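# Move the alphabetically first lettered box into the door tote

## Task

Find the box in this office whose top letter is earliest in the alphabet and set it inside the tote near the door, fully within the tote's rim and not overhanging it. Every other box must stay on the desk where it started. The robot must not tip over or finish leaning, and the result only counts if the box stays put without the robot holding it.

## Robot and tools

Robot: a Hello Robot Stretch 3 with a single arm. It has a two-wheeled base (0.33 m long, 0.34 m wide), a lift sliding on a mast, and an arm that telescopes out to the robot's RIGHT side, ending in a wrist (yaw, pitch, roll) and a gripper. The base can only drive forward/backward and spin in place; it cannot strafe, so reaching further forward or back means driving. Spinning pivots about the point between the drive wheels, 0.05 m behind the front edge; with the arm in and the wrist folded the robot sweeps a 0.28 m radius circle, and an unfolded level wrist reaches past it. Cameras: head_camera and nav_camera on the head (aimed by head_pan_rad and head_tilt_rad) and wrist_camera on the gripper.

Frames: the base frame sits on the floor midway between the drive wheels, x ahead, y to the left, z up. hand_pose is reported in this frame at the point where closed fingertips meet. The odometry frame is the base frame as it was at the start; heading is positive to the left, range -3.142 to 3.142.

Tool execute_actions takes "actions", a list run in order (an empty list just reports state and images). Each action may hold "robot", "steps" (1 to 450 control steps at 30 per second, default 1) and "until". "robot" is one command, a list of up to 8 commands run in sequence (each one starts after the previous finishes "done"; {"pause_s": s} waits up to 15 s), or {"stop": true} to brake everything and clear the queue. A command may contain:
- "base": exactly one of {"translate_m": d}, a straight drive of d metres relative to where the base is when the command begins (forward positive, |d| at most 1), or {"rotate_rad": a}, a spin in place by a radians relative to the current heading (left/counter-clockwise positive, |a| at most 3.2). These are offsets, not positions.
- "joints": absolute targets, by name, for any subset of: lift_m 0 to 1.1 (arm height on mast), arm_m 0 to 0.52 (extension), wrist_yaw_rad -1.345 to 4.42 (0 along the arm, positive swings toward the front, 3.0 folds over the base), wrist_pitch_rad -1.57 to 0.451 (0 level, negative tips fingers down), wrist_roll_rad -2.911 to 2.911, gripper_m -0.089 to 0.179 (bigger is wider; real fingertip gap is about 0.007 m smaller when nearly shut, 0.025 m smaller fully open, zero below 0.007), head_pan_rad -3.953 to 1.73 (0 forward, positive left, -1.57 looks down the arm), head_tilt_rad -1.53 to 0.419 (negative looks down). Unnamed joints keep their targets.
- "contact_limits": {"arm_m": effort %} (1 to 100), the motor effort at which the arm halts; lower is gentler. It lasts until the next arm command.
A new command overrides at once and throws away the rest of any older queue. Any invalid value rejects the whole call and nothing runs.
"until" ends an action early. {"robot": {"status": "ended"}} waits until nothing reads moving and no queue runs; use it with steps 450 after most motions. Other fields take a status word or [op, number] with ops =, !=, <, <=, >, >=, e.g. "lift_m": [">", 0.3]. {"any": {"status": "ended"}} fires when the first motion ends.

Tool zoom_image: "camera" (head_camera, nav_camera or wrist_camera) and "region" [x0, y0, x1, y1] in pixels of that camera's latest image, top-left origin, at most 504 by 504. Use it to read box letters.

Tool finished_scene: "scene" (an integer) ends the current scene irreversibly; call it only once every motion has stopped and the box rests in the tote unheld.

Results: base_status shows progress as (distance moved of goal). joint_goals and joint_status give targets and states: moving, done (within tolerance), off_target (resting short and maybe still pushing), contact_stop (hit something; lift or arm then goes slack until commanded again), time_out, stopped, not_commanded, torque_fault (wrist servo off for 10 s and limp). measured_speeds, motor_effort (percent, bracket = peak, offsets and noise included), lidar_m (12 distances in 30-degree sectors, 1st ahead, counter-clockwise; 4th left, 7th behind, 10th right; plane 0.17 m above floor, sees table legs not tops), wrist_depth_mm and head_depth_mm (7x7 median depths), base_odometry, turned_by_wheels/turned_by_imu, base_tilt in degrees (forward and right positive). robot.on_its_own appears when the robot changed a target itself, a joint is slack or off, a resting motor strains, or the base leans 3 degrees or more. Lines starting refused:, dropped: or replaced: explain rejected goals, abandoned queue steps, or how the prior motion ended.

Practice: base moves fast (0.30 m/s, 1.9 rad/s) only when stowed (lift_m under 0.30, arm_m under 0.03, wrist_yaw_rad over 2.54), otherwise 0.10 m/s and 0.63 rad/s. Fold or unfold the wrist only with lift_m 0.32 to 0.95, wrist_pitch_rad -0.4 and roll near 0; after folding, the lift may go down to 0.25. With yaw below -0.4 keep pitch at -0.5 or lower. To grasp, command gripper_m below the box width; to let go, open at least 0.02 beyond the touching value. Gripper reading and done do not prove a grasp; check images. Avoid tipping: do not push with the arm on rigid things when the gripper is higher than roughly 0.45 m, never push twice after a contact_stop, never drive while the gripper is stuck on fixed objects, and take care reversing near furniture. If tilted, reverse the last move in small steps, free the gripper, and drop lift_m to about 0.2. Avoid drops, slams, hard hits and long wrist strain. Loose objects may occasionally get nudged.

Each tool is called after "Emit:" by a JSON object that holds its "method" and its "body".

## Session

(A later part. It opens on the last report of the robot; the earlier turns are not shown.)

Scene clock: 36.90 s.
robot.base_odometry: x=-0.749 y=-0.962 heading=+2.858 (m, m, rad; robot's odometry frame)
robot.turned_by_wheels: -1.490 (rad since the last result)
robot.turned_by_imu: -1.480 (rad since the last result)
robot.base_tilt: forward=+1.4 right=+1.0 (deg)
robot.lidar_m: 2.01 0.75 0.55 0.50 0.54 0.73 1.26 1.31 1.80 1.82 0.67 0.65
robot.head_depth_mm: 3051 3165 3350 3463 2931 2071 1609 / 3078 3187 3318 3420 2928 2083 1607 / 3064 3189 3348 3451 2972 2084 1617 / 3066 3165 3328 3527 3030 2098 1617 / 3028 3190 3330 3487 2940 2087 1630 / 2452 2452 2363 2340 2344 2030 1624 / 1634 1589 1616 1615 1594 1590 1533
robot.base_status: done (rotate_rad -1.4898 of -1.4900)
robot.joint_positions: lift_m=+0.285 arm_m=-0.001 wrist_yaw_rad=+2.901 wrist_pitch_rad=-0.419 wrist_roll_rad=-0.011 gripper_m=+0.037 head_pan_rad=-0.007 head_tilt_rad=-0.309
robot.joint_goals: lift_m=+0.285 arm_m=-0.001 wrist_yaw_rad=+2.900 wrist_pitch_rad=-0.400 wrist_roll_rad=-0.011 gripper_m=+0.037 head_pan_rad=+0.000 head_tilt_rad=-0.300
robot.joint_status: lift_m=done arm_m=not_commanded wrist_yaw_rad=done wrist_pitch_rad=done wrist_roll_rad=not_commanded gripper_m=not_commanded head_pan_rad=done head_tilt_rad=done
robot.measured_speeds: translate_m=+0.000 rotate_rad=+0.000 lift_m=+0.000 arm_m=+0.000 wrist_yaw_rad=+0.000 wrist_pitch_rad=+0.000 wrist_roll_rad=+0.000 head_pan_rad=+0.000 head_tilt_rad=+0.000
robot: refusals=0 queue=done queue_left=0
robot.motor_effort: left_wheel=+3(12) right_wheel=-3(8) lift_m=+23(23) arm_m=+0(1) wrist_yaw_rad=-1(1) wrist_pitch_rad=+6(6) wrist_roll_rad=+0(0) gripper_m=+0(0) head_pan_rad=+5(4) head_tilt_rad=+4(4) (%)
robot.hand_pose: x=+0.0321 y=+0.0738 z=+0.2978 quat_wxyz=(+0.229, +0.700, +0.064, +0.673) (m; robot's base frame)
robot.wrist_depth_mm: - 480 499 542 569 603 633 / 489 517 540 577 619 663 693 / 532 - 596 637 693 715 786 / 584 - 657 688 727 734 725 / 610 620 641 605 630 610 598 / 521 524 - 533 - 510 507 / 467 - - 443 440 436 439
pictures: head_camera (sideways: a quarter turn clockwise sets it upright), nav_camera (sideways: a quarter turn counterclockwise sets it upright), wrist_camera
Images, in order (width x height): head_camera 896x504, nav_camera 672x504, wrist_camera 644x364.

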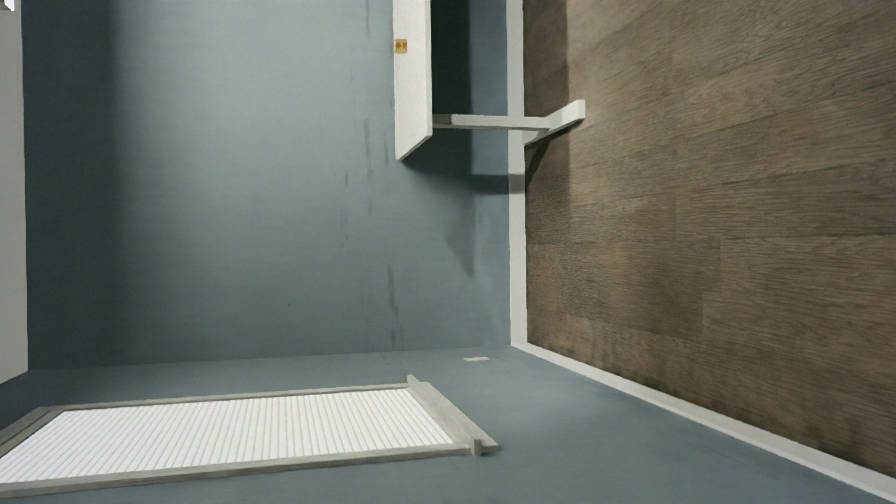

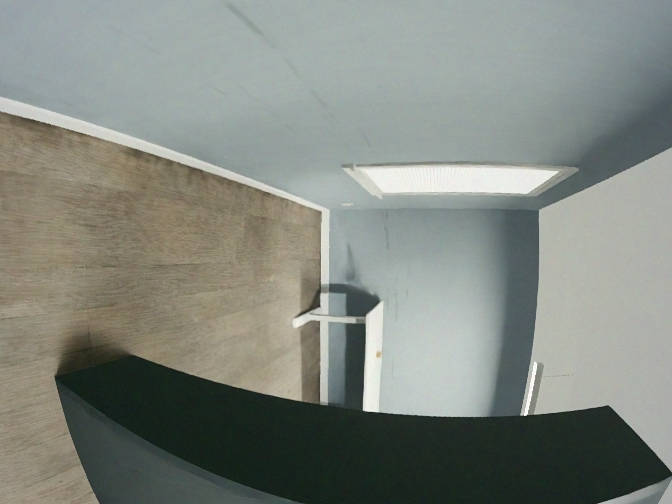

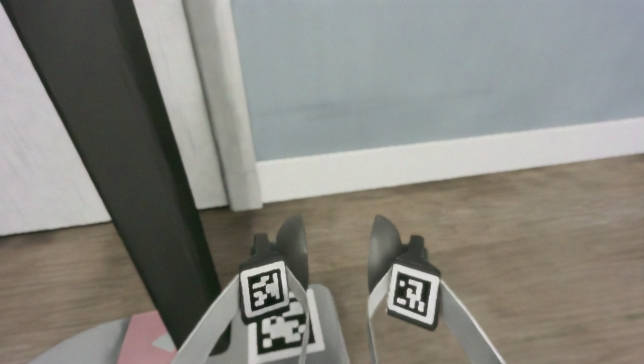

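Emit:
{"method": "execute_actions", "body": {"actions": [{"robot": {"base": {"translate_m": 1.0}, "joints": {"head_pan_rad": -1.0, "head_tilt_rad": -0.25}}, "steps": 450, "until": {"robot": {"status": "ended"}}}]}}

Scene clock: 42.43 s.
robot.base_odometry: x=-1.709 y=-0.682 heading=+2.858 (m, m, rad; robot's odometry frame)
robot.turned_by_wheels: +0.000 (rad since the last result)
robot.turned_by_imu: +0.004 (rad since the last result)
robot.base_tilt: forward=+1.4 right=+1.0 (deg)
robot.lidar_m: 1.95 0.74 0.54 0.52 0.55 0.75 2.14 0.62 0.46 0.45 3.11 2.14
robot.head_depth_mm: 2855 2962 3088 2870 2926 2245 1704 / 3050 3168 3205 3378 3289 2232 1695 / 3072 3408 3496 3518 3184 2252 1686 / 3121 3575 3677 3835 3331 2234 1698 / 3043 3558 3656 3771 3323 2245 1701 / 2972 3205 3241 3249 2900 2266 1720 / 2753 2858 2901 2818 2960 2285 1718
robot.base_status: done (translate_m +1.0000 of +1.0000)
robot.joint_positions: lift_m=+0.285 arm_m=-0.001 wrist_yaw_rad=+2.901 wrist_pitch_rad=-0.419 wrist_roll_rad=-0.011 gripper_m=+0.037 head_pan_rad=-0.993 head_tilt_rad=-0.260
robot.joint_goals: lift_m=+0.285 arm_m=-0.001 wrist_yaw_rad=+2.900 wrist_pitch_rad=-0.400 wrist_roll_rad=-0.011 gripper_m=+0.037 head_pan_rad=-1.000 head_tilt_rad=-0.250
robot.joint_status: lift_m=done arm_m=not_commanded wrist_yaw_rad=done wrist_pitch_rad=done wrist_roll_rad=not_commanded gripper_m=not_commanded head_pan_rad=done head_tilt_rad=done
robot.measured_speeds: translate_m=+0.000 rotate_rad=+0.000 lift_m=+0.000 arm_m=+0.000 wrist_yaw_rad=+0.000 wrist_pitch_rad=+0.000 wrist_roll_rad=+0.000 head_pan_rad=+0.000 head_tilt_rad=+0.000
robot: refusals=0 queue=done queue_left=0
robot.motor_effort: left_wheel=+3(10) right_wheel=-4(7) lift_m=+24(22) arm_m=-1(1) wrist_yaw_rad=-1(1) wrist_pitch_rad=+6(6) wrist_roll_rad=+0(0) gripper_m=+0(1) head_pan_rad=-4(50) head_tilt_rad=+4(9) (%)
robot.hand_pose: x=+0.0321 y=+0.0738 z=+0.2978 quat_wxyz=(+0.229, +0.700, +0.064, +0.673) (m; robot's base frame)
robot.wrist_depth_mm: - 487 505 534 560 591 623 / 502 529 543 578 611 653 682 / 547 - 604 635 668 709 767 / 591 - 649 684 716 742 737 / 604 615 652 620 620 606 594 / 528 522 - 536 - 506 506 / 466 - - 447 444 443 439
pictures: head_camera (sideways: a quarter turn clockwise sets it upright), nav_camera (sideways: a quarter turn counterclockwise sets it upright), wrist_camera
Images, in order (width x height): head_camera 896x504, nav_camera 672x504, wrist_camera 644x364.

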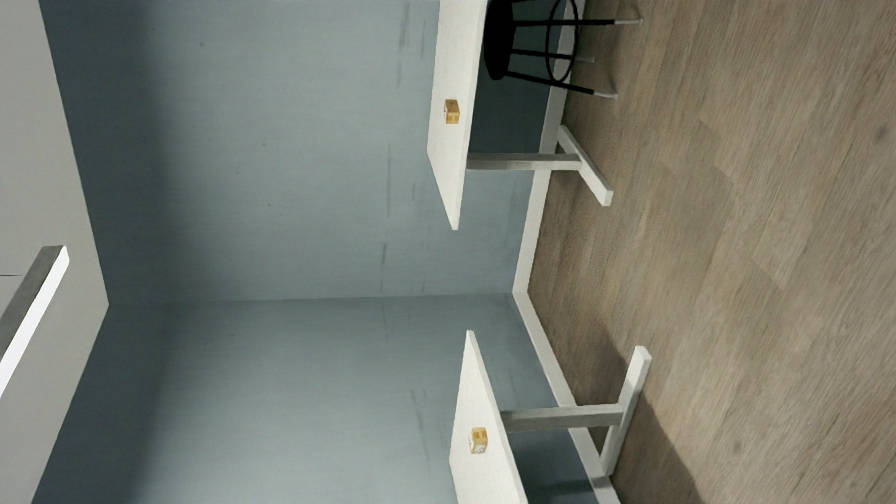

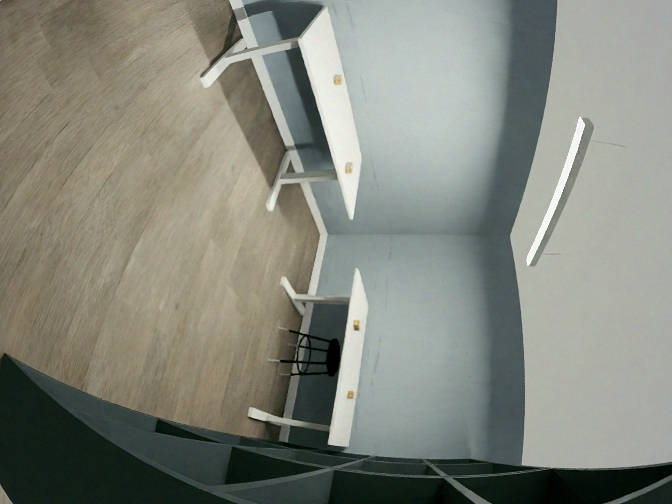

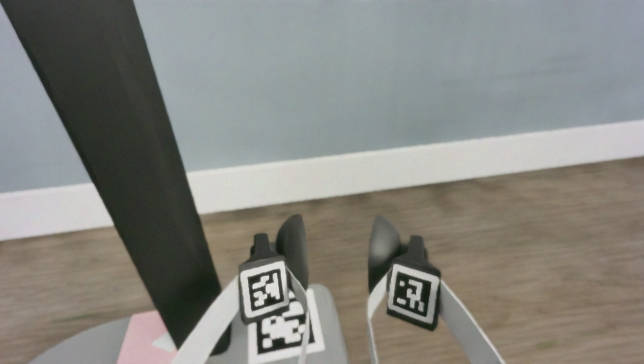

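Two more desks sit behind the shelf, one along the back wall and one along the left wall, with two boxes each. I'll drive to a viewpoint between them.

Emit:
{"method": "execute_actions", "body": {"actions": [{"robot": [{"base": {"translate_m": 0.45}}, {"base": {"rotate_rad": -1.239}, "joints": {"head_pan_rad": 1.3, "head_tilt_rad": -0.45}}, {"base": {"translate_m": 1.0}}, {"base": {"translate_m": 1.0}}], "steps": 450, "until": {"robot": {"status": "ended"}}}, {"steps": 300, "until": {"robot": {"status": "ended"}}}]}}

Scene clock: 59.20 s.
robot.base_odometry: x=-2.237 y=+1.442 heading=+1.619 (m, m, rad; robot's odometry frame)
robot.turned_by_wheels: -1.239 (rad since the last result)
robot.turned_by_imu: -1.224 (rad since the last result)
robot.base_tilt: forward=+1.4 right=+1.0 (deg)
robot.lidar_m: 0.93 1.54 0.94 1.39 1.69 2.41 2.43 1.33 1.29 1.26 0.86 0.79
robot.head_depth_mm: 1142 1211 1303 1400 1511 1621 1415 / 1155 1224 1305 1409 1515 1601 1420 / 1156 1229 1325 1389 1040 786 1414 / 1166 1236 1328 1399 1043 789 1350 / 1174 1248 1333 1409 1049 789 1434 / 1177 1253 1347 1415 1044 791 1426 / 1187 1262 1356 1422 1059 792 1430
robot.base_status: done (translate_m +1.0000 of +1.0000)
robot.joint_positions: lift_m=+0.285 arm_m=-0.001 wrist_yaw_rad=+2.901 wrist_pitch_rad=-0.419 wrist_roll_rad=-0.011 gripper_m=+0.037 head_pan_rad=+1.293 head_tilt_rad=-0.445
robot.joint_goals: lift_m=+0.285 arm_m=-0.001 wrist_yaw_rad=+2.900 wrist_pitch_rad=-0.400 wrist_roll_rad=-0.011 gripper_m=+0.037 head_pan_rad=+1.300 head_tilt_rad=-0.450
robot.joint_status: lift_m=done arm_m=not_commanded wrist_yaw_rad=done wrist_pitch_rad=done wrist_roll_rad=not_commanded gripper_m=not_commanded head_pan_rad=done head_tilt_rad=done
robot.measured_speeds: translate_m=+0.000 rotate_rad=+0.000 lift_m=+0.000 arm_m=+0.000 wrist_yaw_rad=+0.000 wrist_pitch_rad=+0.000 wrist_roll_rad=+0.000 head_pan_rad=+0.000 head_tilt_rad=+0.000
robot: refusals=0 queue=done queue_left=0
robot.motor_effort: left_wheel=+3(11) right_wheel=-3(9) lift_m=+23(23) arm_m=-1(1) wrist_yaw_rad=-1(1) wrist_pitch_rad=+6(6) wrist_roll_rad=+0(0) gripper_m=-1(0) head_pan_rad=+4(48) head_tilt_rad=-3(15) (%)
robot.hand_pose: x=+0.0321 y=+0.0738 z=+0.2978 quat_wxyz=(+0.229, +0.700, +0.064, +0.673) (m; robot's base frame)
robot.wrist_depth_mm: - - - - - - - / - - - - - - - / - - 999 981 991 977 920 / 780 - 778 757 741 755 728 / 639 623 653 618 628 605 598 / 530 523 - 527 - 503 506 / 467 - - 442 439 441 436
pictures: head_camera (sideways: a quarter turn clockwise sets it upright), nav_camera (sideways: a quarter turn counterclockwise sets it upright), wrist_camera
Images, in order (width x height): head_camera 896x504, nav_camera 672x504, wrist_camera 644x364.

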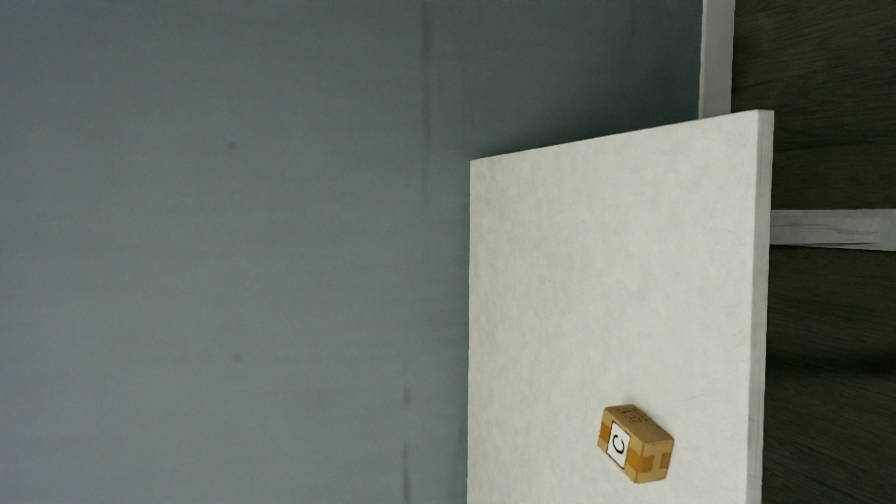

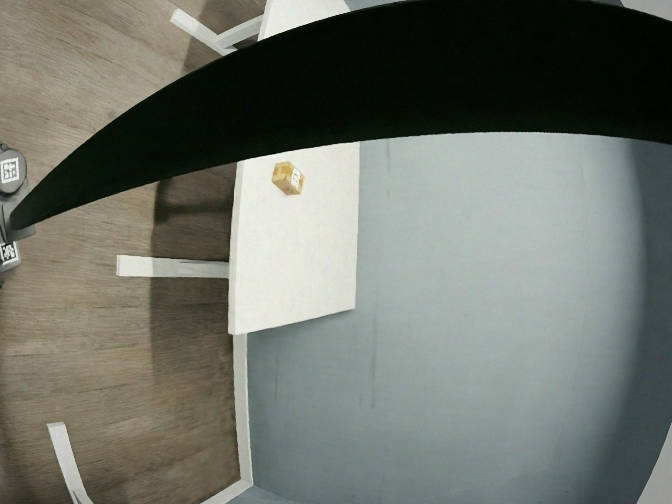

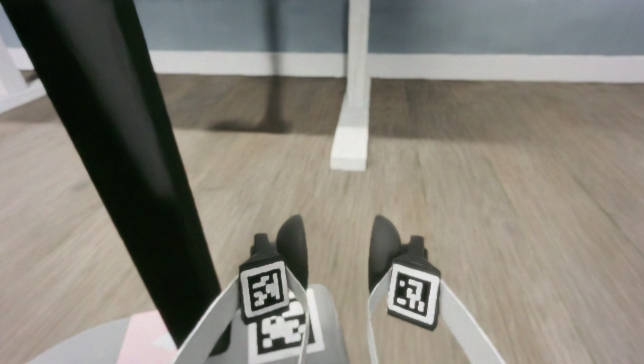

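Emit:
{"method": "zoom_image", "body": {"camera": "head_camera", "region": [580, 390, 690, 490]}}

Region (580, 390, 690, 490) of head_camera's 896x504 image, scaled by 4.582, with more detail than that image has; it fills the top 458 rows of this view, and the rest is white.

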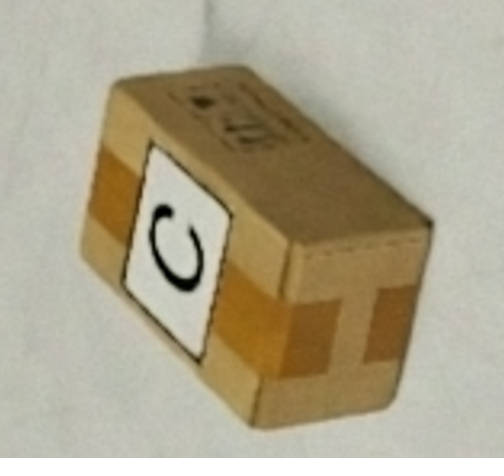

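Emit:
{"method": "execute_actions", "body": {"actions": [{"robot": {"joints": {"head_pan_rad": 1.73, "head_tilt_rad": -0.4}}, "steps": 200, "until": {"robot": {"status": "ended"}}}]}}

Scene clock: 60.33 s.
robot.base_odometry: x=-2.237 y=+1.442 heading=+1.619 (m, m, rad; robot's odometry frame)
robot.turned_by_wheels: +0.000 (rad since the last result)
robot.turned_by_imu: +0.000 (rad since the last result)
robot.base_tilt: forward=+1.4 right=+1.0 (deg)
robot.lidar_m: 0.93 1.53 0.94 1.39 1.69 2.42 2.42 1.33 1.29 1.26 0.86 0.79
robot.head_depth_mm: 1155 1216 1276 1355 1095 823 1107 / 1200 1275 1343 1412 1099 822 1380 / 1265 1339 1418 1490 1112 822 1462 / 1320 1408 1494 1564 1104 860 1461 / 1399 1487 1581 1637 1108 925 1467 / 1482 1573 1689 1711 1113 1657 1467 / 1536 1645 - - - - -
robot.base_status: done (translate_m +1.0000 of +1.0000)
robot.joint_positions: lift_m=+0.285 arm_m=-0.001 wrist_yaw_rad=+2.901 wrist_pitch_rad=-0.419 wrist_roll_rad=-0.011 gripper_m=+0.037 head_pan_rad=+1.723 head_tilt_rad=-0.409
robot.joint_goals: lift_m=+0.285 arm_m=-0.001 wrist_yaw_rad=+2.900 wrist_pitch_rad=-0.400 wrist_roll_rad=-0.011 gripper_m=+0.037 head_pan_rad=+1.730 head_tilt_rad=-0.400
robot.joint_status: lift_m=done arm_m=not_commanded wrist_yaw_rad=done wrist_pitch_rad=done wrist_roll_rad=not_commanded gripper_m=not_commanded head_pan_rad=done head_tilt_rad=done
robot.measured_speeds: translate_m=+0.000 rotate_rad=+0.000 lift_m=+0.000 arm_m=+0.000 wrist_yaw_rad=+0.000 wrist_pitch_rad=+0.000 wrist_roll_rad=+0.000 head_pan_rad=+0.000 head_tilt_rad=+0.000
robot: refusals=0 queue=done queue_left=0
robot.motor_effort: left_wheel=+3(3) right_wheel=-3(3) lift_m=+23(24) arm_m=+0(1) wrist_yaw_rad=-2(1) wrist_pitch_rad=+6(6) wrist_roll_rad=+0(0) gripper_m=+0(1) head_pan_rad=+5(39) head_tilt_rad=+4(10) (%)
robot.hand_pose: x=+0.0321 y=+0.0738 z=+0.2978 quat_wxyz=(+0.229, +0.700, +0.064, +0.673) (m; robot's base frame)
robot.wrist_depth_mm: - - - - - - - / - - - - - - - / - - - 978 973 969 927 / 786 - 768 766 759 743 739 / 628 626 637 619 631 596 604 / 531 525 - 525 - 505 500 / 467 - - 441 442 440 442
pictures: head_camera (sideways: a quarter turn clockwise sets it upright), nav_camera (sideways: a quarter turn counterclockwise sets it upright), wrist_camera
Images, in order (width x height): head_camera 896x504, nav_camera 672x504, wrist_camera 644x364.

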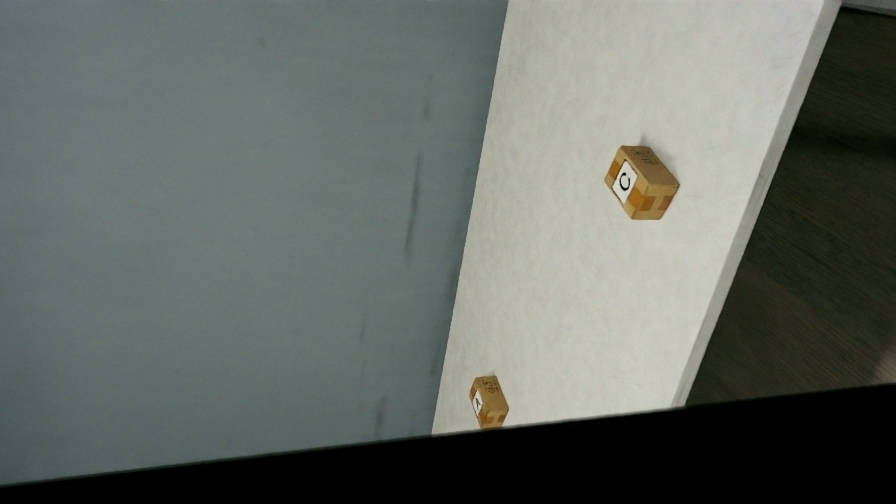

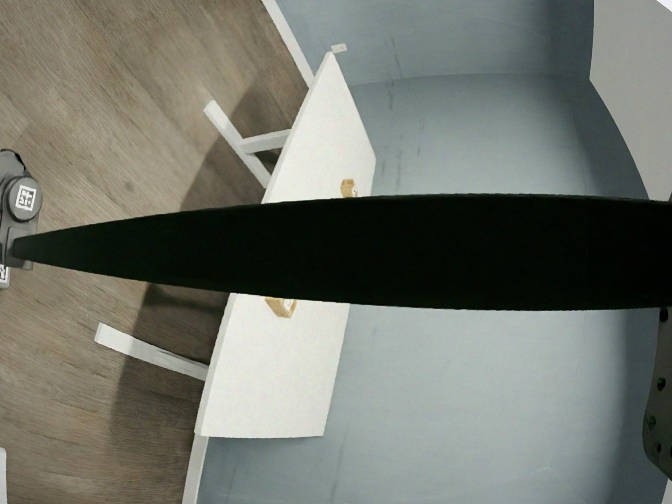

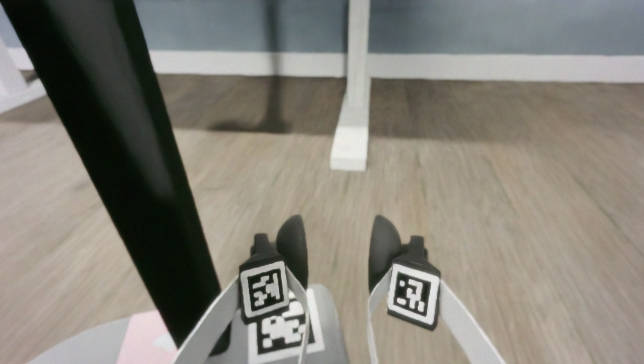

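Emit:
{"method": "zoom_image", "body": {"camera": "head_camera", "region": [450, 360, 530, 440]}}

Region (450, 360, 530, 440) of head_camera's 896x504 image, scaled by 6.300, with more detail than that image has.

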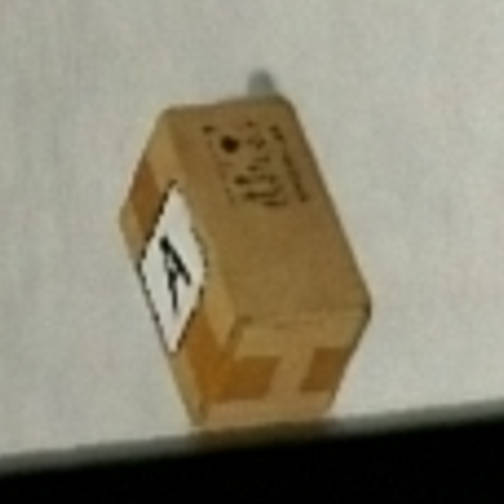

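The far box on desk 2 reads "A", which is necessarily first in the alphabet, so it is the target. I'll move alongside the desk so that it lies on the robot's right, the arm side.

Emit:
{"method": "execute_actions", "body": {"actions": [{"robot": [{"base": {"rotate_rad": 2.502}, "joints": {"head_pan_rad": -1.57, "head_tilt_rad": -0.6}}, {"base": {"translate_m": 0.89}}, {"base": {"rotate_rad": 0.307}}], "steps": 450, "until": {"robot": {"status": "ended"}}}]}}

Scene clock: 71.37 s.
robot.base_odometry: x=-2.734 y=+0.703 heading=-1.856 (m, m, rad; robot's odometry frame)
robot.turned_by_wheels: +2.809 (rad since the last result)
robot.turned_by_imu: +2.803 (rad since the last result)
robot.base_tilt: forward=+1.3 right=+1.1 (deg)
robot.lidar_m: 1.55 1.63 1.55 1.48 1.90 2.04 1.76 1.06 1.16 1.13 0.78 1.60
robot.head_depth_mm: 931 1014 1118 1114 841 679 567 / 931 1017 1118 1116 844 679 569 / 937 1015 1118 1120 843 676 569 / 936 1019 1128 1112 846 680 568 / 936 1025 1128 1125 853 680 571 / 943 1030 1133 1132 848 687 572 / 941 1037 1140 1136 853 685 572
robot.base_status: done (rotate_rad +0.3068 of +0.3070)
robot.joint_positions: lift_m=+0.285 arm_m=-0.001 wrist_yaw_rad=+2.901 wrist_pitch_rad=-0.419 wrist_roll_rad=-0.011 gripper_m=+0.037 head_pan_rad=-1.563 head_tilt_rad=-0.593
robot.joint_goals: lift_m=+0.285 arm_m=-0.001 wrist_yaw_rad=+2.900 wrist_pitch_rad=-0.400 wrist_roll_rad=-0.011 gripper_m=+0.037 head_pan_rad=-1.570 head_tilt_rad=-0.600
robot.joint_status: lift_m=done arm_m=not_commanded wrist_yaw_rad=done wrist_pitch_rad=done wrist_roll_rad=not_commanded gripper_m=not_commanded head_pan_rad=done head_tilt_rad=done
robot.measured_speeds: translate_m=+0.000 rotate_rad=+0.000 lift_m=+0.000 arm_m=+0.000 wrist_yaw_rad=+0.000 wrist_pitch_rad=+0.000 wrist_roll_rad=+0.000 head_pan_rad=+0.000 head_tilt_rad=+0.000
robot: refusals=0 queue=done queue_left=0
robot.motor_effort: left_wheel=-3(10) right_wheel=+3(11) lift_m=+22(23) arm_m=-1(1) wrist_yaw_rad=-2(1) wrist_pitch_rad=+6(6) wrist_roll_rad=+0(0) gripper_m=-1(0) head_pan_rad=-4(49) head_tilt_rad=-3(18) (%)
robot.hand_pose: x=+0.0321 y=+0.0738 z=+0.2978 quat_wxyz=(+0.229, +0.700, +0.064, +0.673) (m; robot's base frame)
robot.wrist_depth_mm: - - - - - - - / - - - - - - - / - - - 979 970 981 936 / 800 - 772 755 759 755 728 / 637 616 648 611 639 602 604 / 523 527 - 529 - 507 512 / 467 - - 445 442 441 435
pictures: head_camera (sideways: a quarter turn clockwise sets it upright), nav_camera (sideways: a quarter turn counterclockwise sets it upright), wrist_camera
Images, in order (width x height): head_camera 896x504, nav_camera 672x504, wrist_camera 644x364.

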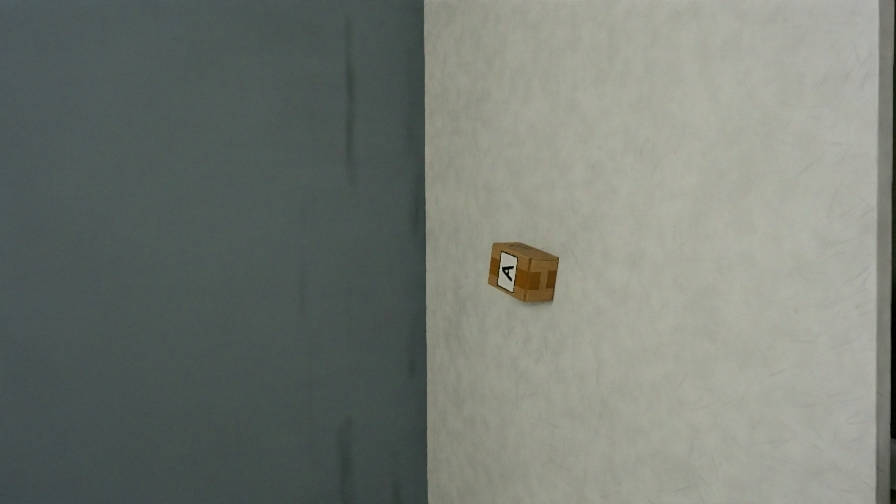

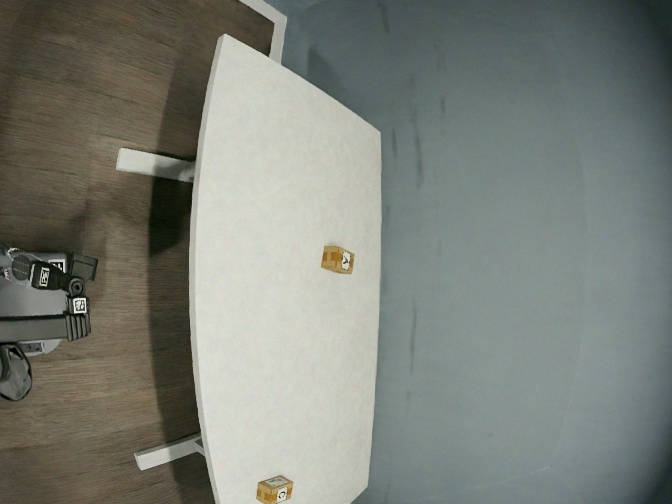

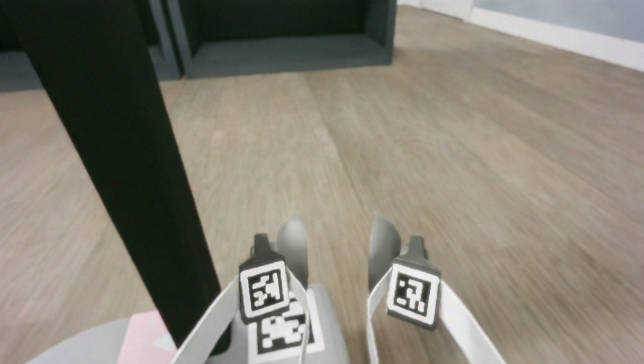

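Emit:
{"method": "zoom_image", "body": {"camera": "head_camera", "region": [470, 225, 580, 325]}}

Region (470, 225, 580, 325) of head_camera's 896x504 image, scaled by 4.582, with more detail than that image has; it fills the top 458 rows of this view, and the rest is white.

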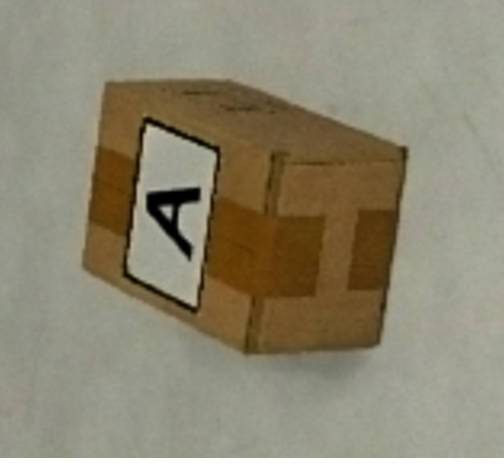

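Confirmed: the top letter is "A". I'll nudge the base forward, raise the lift and unfold the wrist above the desk.

Emit:
{"method": "execute_actions", "body": {"actions": [{"robot": {"base": {"translate_m": 0.09}, "joints": {"lift_m": 0.95}}, "steps": 300, "until": {"robot": {"lift_m": [">", 0.45]}}}, {"robot": {"joints": {"wrist_yaw_rad": -0.23}}, "steps": 450, "until": {"robot": {"status": "ended"}}}, {"robot": {"joints": {"wrist_pitch_rad": -1.0, "gripper_m": 0.125, "arm_m": 0.44}}, "steps": 450, "until": {"robot": {"status": "ended"}}}]}}

Scene clock: 81.33 s.
robot.base_odometry: x=-2.759 y=+0.617 heading=-1.856 (m, m, rad; robot's odometry frame)
robot.turned_by_wheels: +0.000 (rad since the last result)
robot.turned_by_imu: +0.115 (rad since the last result)
robot.base_tilt: forward=-3.8 right=-6.8 (deg)
robot.lidar_m: 1.47 1.60 1.45 1.21 1.15 1.17 1.52 1.15 1.18 0.83 0.78 1.49
robot.head_depth_mm: 1050 1128 1214 1276 972 775 - / 1066 1138 1224 1290 1037 - 677 / 1081 1152 1237 1310 1026 - 1301 / 1096 1169 1258 1340 1041 802 1306 / 1107 1187 1281 1359 1051 799 1237 / 1126 1201 1300 1384 1071 814 1240 / 1134 1230 1317 1439 1101 825 1353
robot.base_status: done (translate_m +0.0900 of +0.0900)
robot.joint_positions: lift_m=+0.693 arm_m=+0.293 wrist_yaw_rad=-0.196 wrist_pitch_rad=-1.539 wrist_roll_rad=-0.082 gripper_m=+0.125 head_pan_rad=-1.563 head_tilt_rad=-0.598
robot.joint_goals: lift_m=+0.693 arm_m=+0.294 wrist_yaw_rad=-0.230 wrist_pitch_rad=-1.000 wrist_roll_rad=-0.082 gripper_m=+0.125 head_pan_rad=-1.570 head_tilt_rad=-0.600
robot.joint_status: lift_m=contact_stop arm_m=contact_stop wrist_yaw_rad=done wrist_pitch_rad=off_target wrist_roll_rad=not_commanded gripper_m=done head_pan_rad=done head_tilt_rad=done
robot.measured_speeds: translate_m=+0.000 rotate_rad=-0.001 lift_m=-0.005 arm_m=-0.026 wrist_yaw_rad=+0.020 wrist_pitch_rad=+0.072 wrist_roll_rad=-0.048 head_pan_rad=+0.000 head_tilt_rad=+0.000
robot: refusals=0 queue=dropped queue_left=0
robot.on_its_own: base_tilt is 9.4 degrees off its reading at the scene's start (forward=+1.4 right=+1.0); lift_m is slack since a contact_stop, until your next command for it (your +0.950 is given up); arm_m is slack since a contact_stop, until your next command for it (your +0.440 is given up)
robot.motor_effort: left_wheel=-3(14) right_wheel=+0(8) lift_m=+34(55) arm_m=+14(32) wrist_yaw_rad=-45(68) wrist_pitch_rad=+75(75) wrist_roll_rad=+25(44) gripper_m=+9(86) head_pan_rad=-3(4) head_tilt_rad=+0(2) (%)
robot.hand_pose: x=-0.0185 y=-0.4224 z=+0.5749 quat_wxyz=(+0.480, +0.462, -0.534, -0.521) (m; robot's base frame)
robot.wrist_depth_mm: 94 91 88 84 81 78 75 / 95 92 88 85 81 78 75 / 95 93 89 85 82 79 76 / 96 93 89 86 82 79 76 / 97 94 90 86 83 80 77 / 98 95 90 87 83 80 77 / 964 886 876 89 84 81 78
pictures: head_camera (sideways: a quarter turn clockwise sets it upright), nav_camera (sideways: a quarter turn counterclockwise sets it upright), wrist_camera
Images, in order (width x height): head_camera 896x504, nav_camera 672x504, wrist_camera 644x364.

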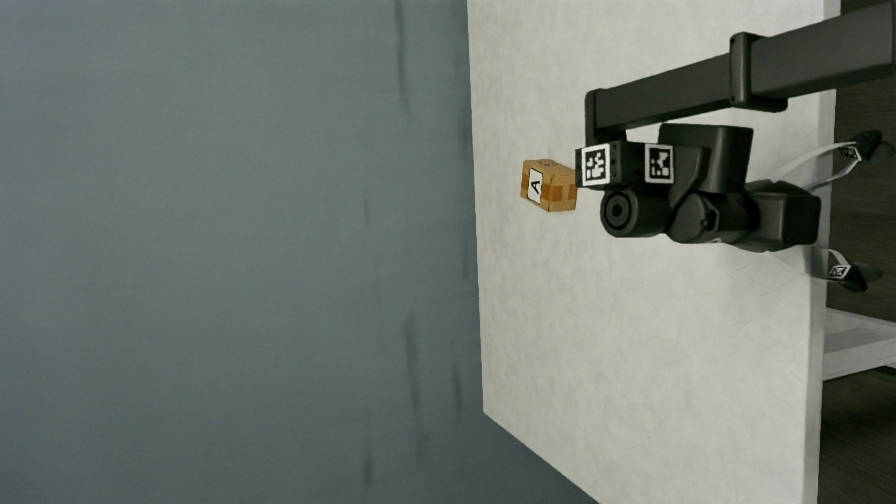

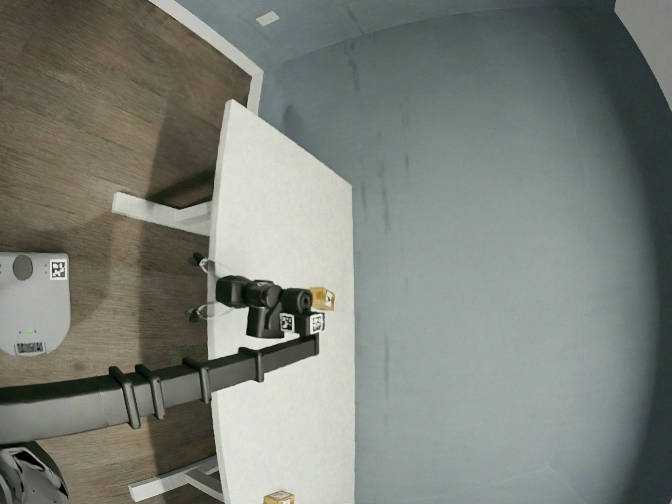

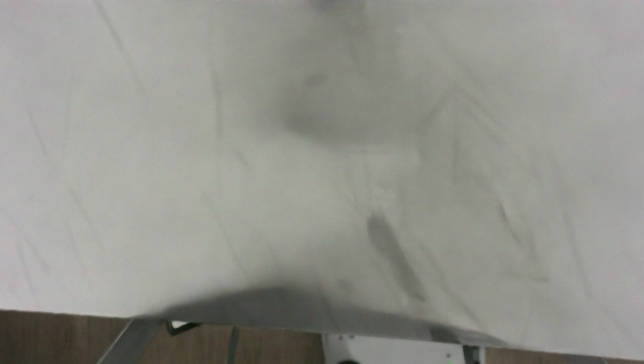

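The gripper caught on the desk's front edge because I unfolded the wrist before the lift had cleared the desk, and the robot is now leaning. To relieve the push, I'll hold the pitch straight down and retract the arm.

Emit:
{"method": "execute_actions", "body": {"actions": [{"robot": {"joints": {"arm_m": 0.05, "wrist_pitch_rad": -1.5}}, "steps": 200, "until": {"robot": {"status": "ended"}}}, {"steps": 30}]}}

Scene clock: 86.50 s.
robot.base_odometry: x=-2.759 y=+0.617 heading=-1.855 (m, m, rad; robot's odometry frame)
robot.turned_by_wheels: +0.000 (rad since the last result)
robot.turned_by_imu: -0.160 (rad since the last result)
robot.base_tilt: forward=+1.4 right=+1.0 (deg)
robot.lidar_m: 1.47 1.52 1.53 1.60 1.50 2.01 1.77 1.12 1.18 1.13 0.74 1.54
robot.head_depth_mm: 944 1033 1140 1100 837 674 577 / 937 1032 1137 1103 838 675 578 / 945 1027 1132 1103 840 679 582 / 942 1025 1122 1109 846 679 580 / 937 1021 1122 1119 844 678 567 / 934 1020 1129 1121 848 681 570 / 938 1013 1124 1123 852 682 569
robot.base_status: done (translate_m +0.0900 of +0.0900)
robot.joint_positions: lift_m=+0.687 arm_m=+0.050 wrist_yaw_rad=-0.178 wrist_pitch_rad=-1.500 wrist_roll_rad=-0.015 gripper_m=+0.125 head_pan_rad=-1.565 head_tilt_rad=-0.598
robot.joint_goals: lift_m=+0.687 arm_m=+0.050 wrist_yaw_rad=-0.180 wrist_pitch_rad=-1.500 wrist_roll_rad=-0.015 gripper_m=+0.125 head_pan_rad=-1.570 head_tilt_rad=-0.600
robot.joint_status: lift_m=contact_stop arm_m=done wrist_yaw_rad=done wrist_pitch_rad=done wrist_roll_rad=not_commanded gripper_m=done head_pan_rad=done head_tilt_rad=done
robot.measured_speeds: translate_m=+0.000 rotate_rad=+0.000 lift_m=+0.000 arm_m=+0.000 wrist_yaw_rad=+0.000 wrist_pitch_rad=+0.000 wrist_roll_rad=+0.000 head_pan_rad=+0.000 head_tilt_rad=+0.000
robot: refusals=0 queue=done queue_left=0
robot.on_its_own: wrist_yaw_rad is held at -0.180, not at your -0.230, by its stall guard, which is not easing now; lift_m is slack since a contact_stop, until your next command for it (your +0.950 is given up)
robot.motor_effort: left_wheel=+1(14) right_wheel=-1(24) lift_m=+28(34) arm_m=-4(26) wrist_yaw_rad=-2(45) wrist_pitch_rad=+1(73) wrist_roll_rad=+1(25) gripper_m=-1(8) head_pan_rad=-3(5) head_tilt_rad=-1(0) (%)
robot.hand_pose: x=-0.0206 y=-0.1894 z=+0.5681 quat_wxyz=(+0.476, +0.438, -0.554, -0.523) (m; robot's base frame)
robot.wrist_depth_mm: 740 718 726 706 692 696 669 / 767 724 732 722 715 702 695 / 761 746 756 735 719 720 705 / 783 771 761 746 733 735 723 / 799 786 779 775 - 738 718 / 799 785 771 789 - - 746 / 826 815 809 800 - 763 758
pictures: head_camera (sideways: a quarter turn clockwise sets it upright), nav_camera (sideways: a quarter turn counterclockwise sets it upright), wrist_camera
Images, in order (width x height): head_camera 896x504, nav_camera 672x504, wrist_camera 644x364.

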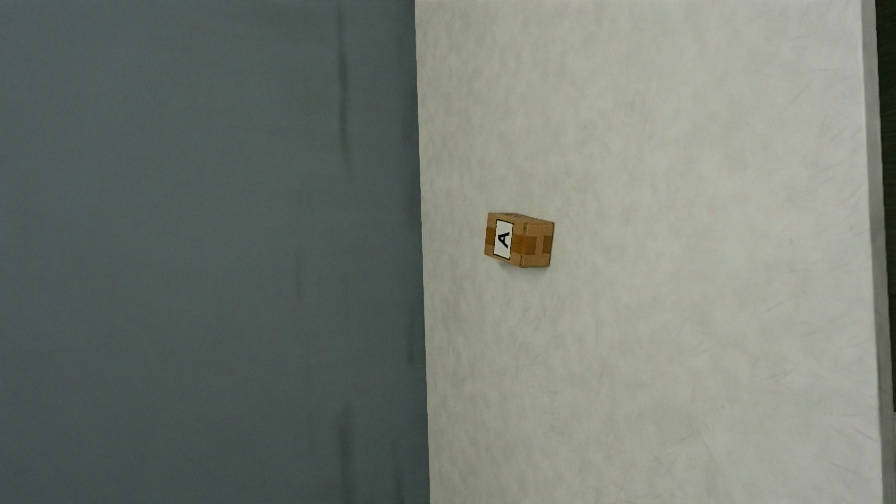

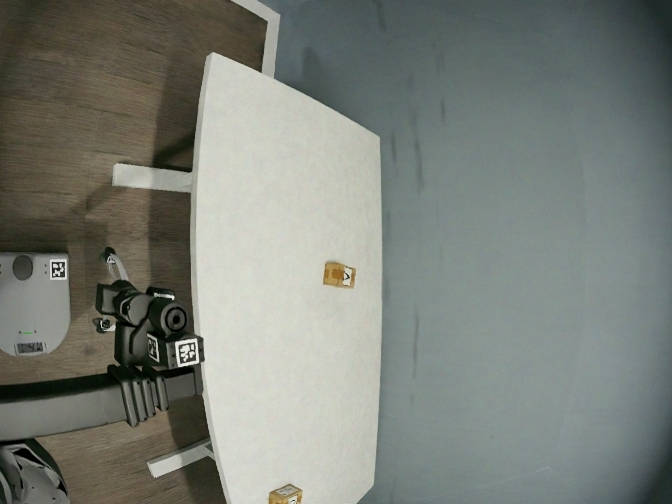

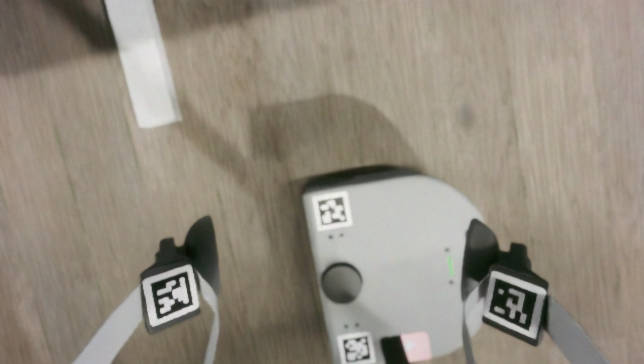

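Emit:
{"method": "zoom_image", "body": {"camera": "head_camera", "region": [465, 195, 575, 295]}}

Region (465, 195, 575, 295) of head_camera's 896x504 image, scaled by 4.582, with more detail than that image has; it fills the top 458 rows of this view, and the rest is white.

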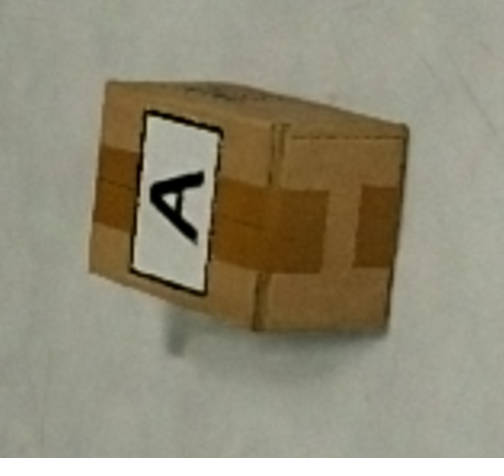

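The robot is level again and the box hasn't moved. This time I'll raise the lift fully before pitching the wrist and extending over the desk.

Emit:
{"method": "execute_actions", "body": {"actions": [{"robot": {"base": {"translate_m": 0.045}, "joints": {"lift_m": 0.95}}, "steps": 450, "until": {"robot": {"status": "ended"}}}, {"robot": {"joints": {"wrist_pitch_rad": -1.0, "wrist_yaw_rad": -0.19}}, "steps": 300, "until": {"robot": {"status": "ended"}}}, {"robot": {"joints": {"arm_m": 0.44}}, "steps": 450, "until": {"robot": {"status": "ended"}}}]}}

Scene clock: 95.50 s.
robot.base_odometry: x=-2.772 y=+0.573 heading=-1.855 (m, m, rad; robot's odometry frame)
robot.turned_by_wheels: +0.000 (rad since the last result)
robot.turned_by_imu: +0.002 (rad since the last result)
robot.base_tilt: forward=+1.4 right=+1.0 (deg)
robot.lidar_m: 1.43 1.47 1.52 1.51 1.51 1.86 1.88 1.16 1.18 1.13 0.73 1.49
robot.head_depth_mm: 945 1025 1102 1008 832 672 579 / 940 1012 1163 1109 841 675 579 / 937 1009 - 1059 834 678 580 / 934 1024 1129 1068 842 677 567 / 933 1018 1126 1117 844 682 569 / 930 1022 1117 1114 849 679 572 / 936 1010 1116 1121 848 683 572
robot.base_status: done (translate_m +0.0450 of +0.0450)
robot.joint_positions: lift_m=+0.950 arm_m=+0.440 wrist_yaw_rad=-0.189 wrist_pitch_rad=-1.010 wrist_roll_rad=-0.014 gripper_m=+0.125 head_pan_rad=-1.565 head_tilt_rad=-0.598
robot.joint_goals: lift_m=+0.950 arm_m=+0.440 wrist_yaw_rad=-0.190 wrist_pitch_rad=-1.000 wrist_roll_rad=-0.014 gripper_m=+0.125 head_pan_rad=-1.570 head_tilt_rad=-0.600
robot.joint_status: lift_m=done arm_m=done wrist_yaw_rad=done wrist_pitch_rad=done wrist_roll_rad=not_commanded gripper_m=done head_pan_rad=done head_tilt_rad=done
robot.measured_speeds: translate_m=+0.000 rotate_rad=+0.000 lift_m=+0.000 arm_m=+0.000 wrist_yaw_rad=+0.000 wrist_pitch_rad=+0.000 wrist_roll_rad=+0.000 head_pan_rad=+0.000 head_tilt_rad=+0.000
robot: refusals=0 queue=done queue_left=0
robot.motor_effort: left_wheel=+1(6) right_wheel=-1(2) lift_m=+34(35) arm_m=+5(4) wrist_yaw_rad=-1(3) wrist_pitch_rad=+3(2) wrist_roll_rad=+1(1) gripper_m=-1(0) head_pan_rad=-3(4) head_tilt_rad=-1(1) (%)
robot.hand_pose: x=-0.0434 y=-0.6983 z=+0.8586 quat_wxyz=(+0.588, +0.285, -0.644, -0.397) (m; robot's base frame)
robot.wrist_depth_mm: 429 417 415 407 403 395 390 / 391 387 386 377 374 369 363 / 367 361 358 356 345 344 339 / 343 340 334 280 327 322 318 / 320 318 314 302 308 305 300 / 301 306 295 292 291 - 281 / 287 283 280 276 275 271 270
pictures: head_camera (sideways: a quarter turn clockwise sets it upright), nav_camera (sideways: a quarter turn counterclockwise sets it upright), wrist_camera
Images, in order (width x height): head_camera 896x504, nav_camera 672x504, wrist_camera 644x364.

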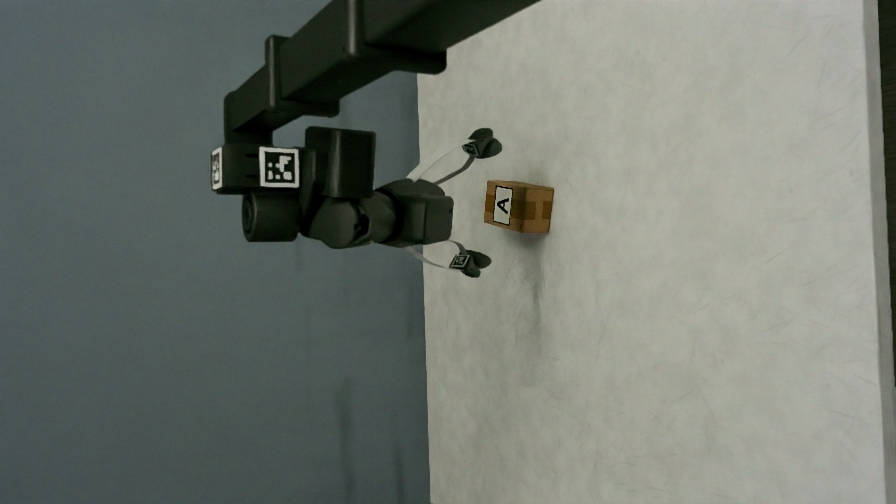

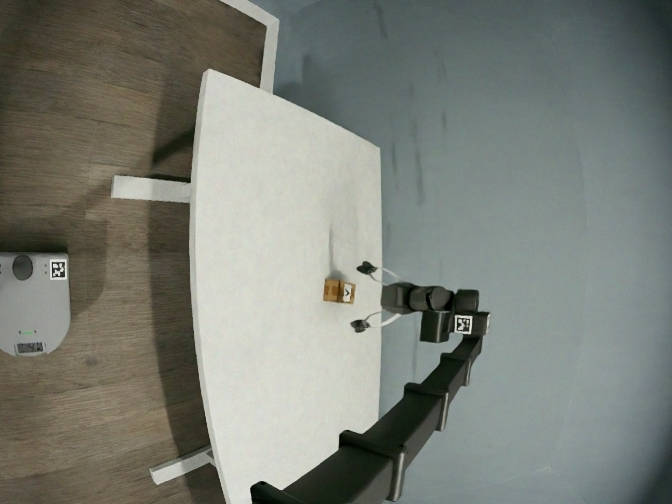

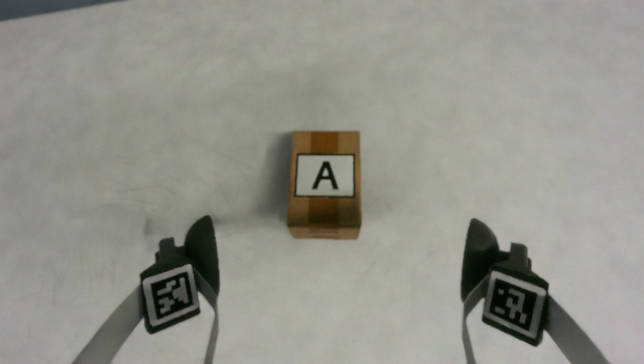

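The box is well aligned between the fingers. I'll extend the arm a little more and lower the gripper around it.

Emit:
{"method": "execute_actions", "body": {"actions": [{"robot": [{"joints": {"arm_m": 0.505}}, {"joints": {"lift_m": 0.845}}], "steps": 450, "until": {"robot": {"status": "ended"}}}]}}

Scene clock: 100.27 s.
robot.base_odometry: x=-2.772 y=+0.573 heading=-1.855 (m, m, rad; robot's odometry frame)
robot.turned_by_wheels: +0.000 (rad since the last result)
robot.turned_by_imu: +0.001 (rad since the last result)
robot.base_tilt: forward=+1.4 right=+1.0 (deg)
robot.lidar_m: 1.43 1.47 1.51 1.51 1.51 1.86 1.89 1.16 1.18 1.13 0.73 1.49
robot.head_depth_mm: 944 1027 1134 1154 - 659 579 / 945 1027 1115 - 814 677 579 / 937 1018 1100 1059 835 679 580 / 937 1023 1114 1115 843 677 567 / 932 1020 1123 1116 842 679 568 / 938 1021 1118 1117 842 681 571 / 934 1016 1116 1126 850 682 571
robot.base_status: done (translate_m +0.0450 of +0.0450)
robot.joint_positions: lift_m=+0.845 arm_m=+0.505 wrist_yaw_rad=-0.189 wrist_pitch_rad=-1.010 wrist_roll_rad=-0.014 gripper_m=+0.125 head_pan_rad=-1.565 head_tilt_rad=-0.598
robot.joint_goals: lift_m=+0.845 arm_m=+0.505 wrist_yaw_rad=-0.190 wrist_pitch_rad=-1.000 wrist_roll_rad=-0.014 gripper_m=+0.125 head_pan_rad=-1.570 head_tilt_rad=-0.600
robot.joint_status: lift_m=done arm_m=done wrist_yaw_rad=done wrist_pitch_rad=done wrist_roll_rad=not_commanded gripper_m=done head_pan_rad=done head_tilt_rad=done
robot.measured_speeds: translate_m=+0.000 rotate_rad=+0.000 lift_m=+0.000 arm_m=+0.000 wrist_yaw_rad=+0.000 wrist_pitch_rad=+0.000 wrist_roll_rad=+0.000 head_pan_rad=+0.000 head_tilt_rad=+0.000
robot: refusals=0 queue=done queue_left=0
robot.motor_effort: left_wheel=+1(1) right_wheel=-1(1) lift_m=+23(33) arm_m=+5(7) wrist_yaw_rad=-1(1) wrist_pitch_rad=+3(3) wrist_roll_rad=+1(1) gripper_m=+0(0) head_pan_rad=-3(4) head_tilt_rad=-1(1) (%)
robot.hand_pose: x=-0.0434 y=-0.7633 z=+0.7542 quat_wxyz=(+0.588, +0.285, -0.644, -0.397) (m; robot's base frame)
robot.wrist_depth_mm: 279 275 272 266 262 259 254 / 259 253 250 247 243 240 236 / 238 237 234 231 228 226 222 / 224 221 220 162 208 211 209 / 209 208 205 152 195 200 197 / 197 197 193 143 186 - 186 / 188 183 183 180 178 176 176
pictures: head_camera (sideways: a quarter turn clockwise sets it upright), nav_camera (sideways: a quarter turn counterclockwise sets it upright), wrist_camera
Images, in order (width x height): head_camera 896x504, nav_camera 672x504, wrist_camera 644x364.

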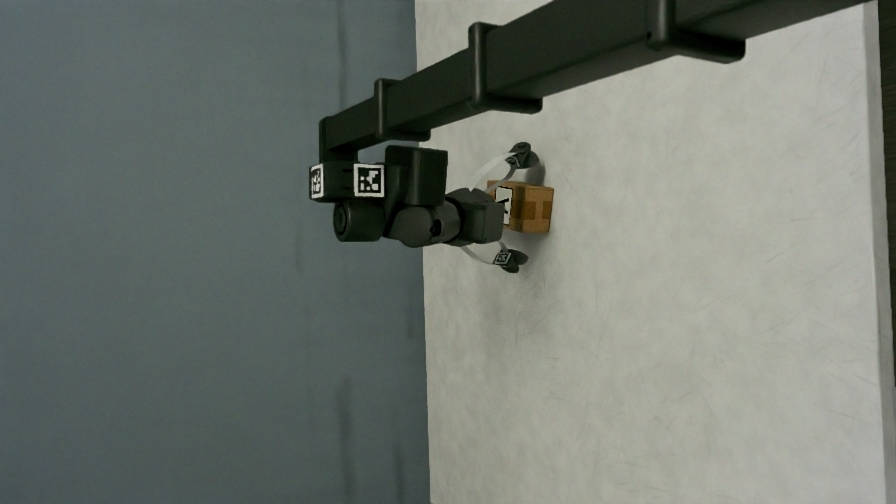

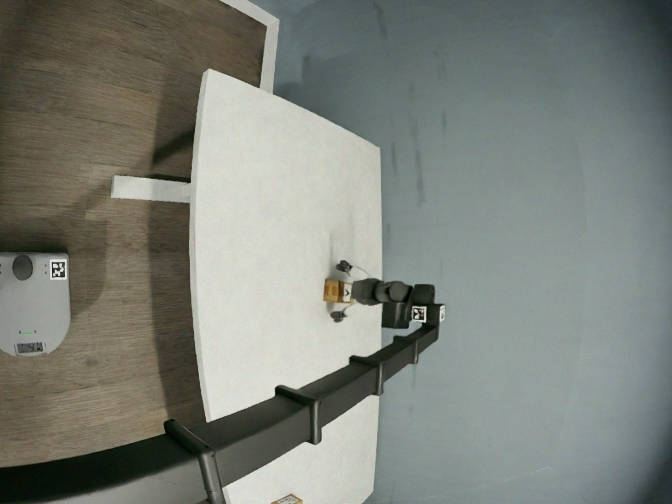

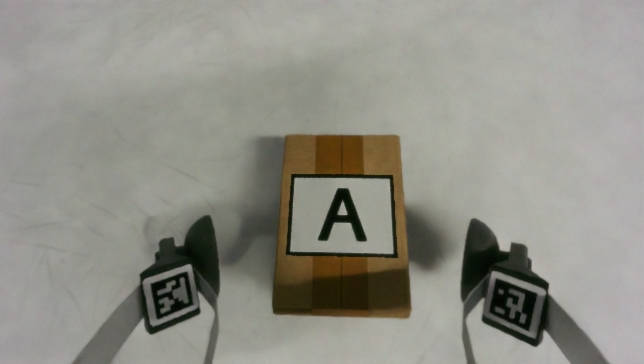

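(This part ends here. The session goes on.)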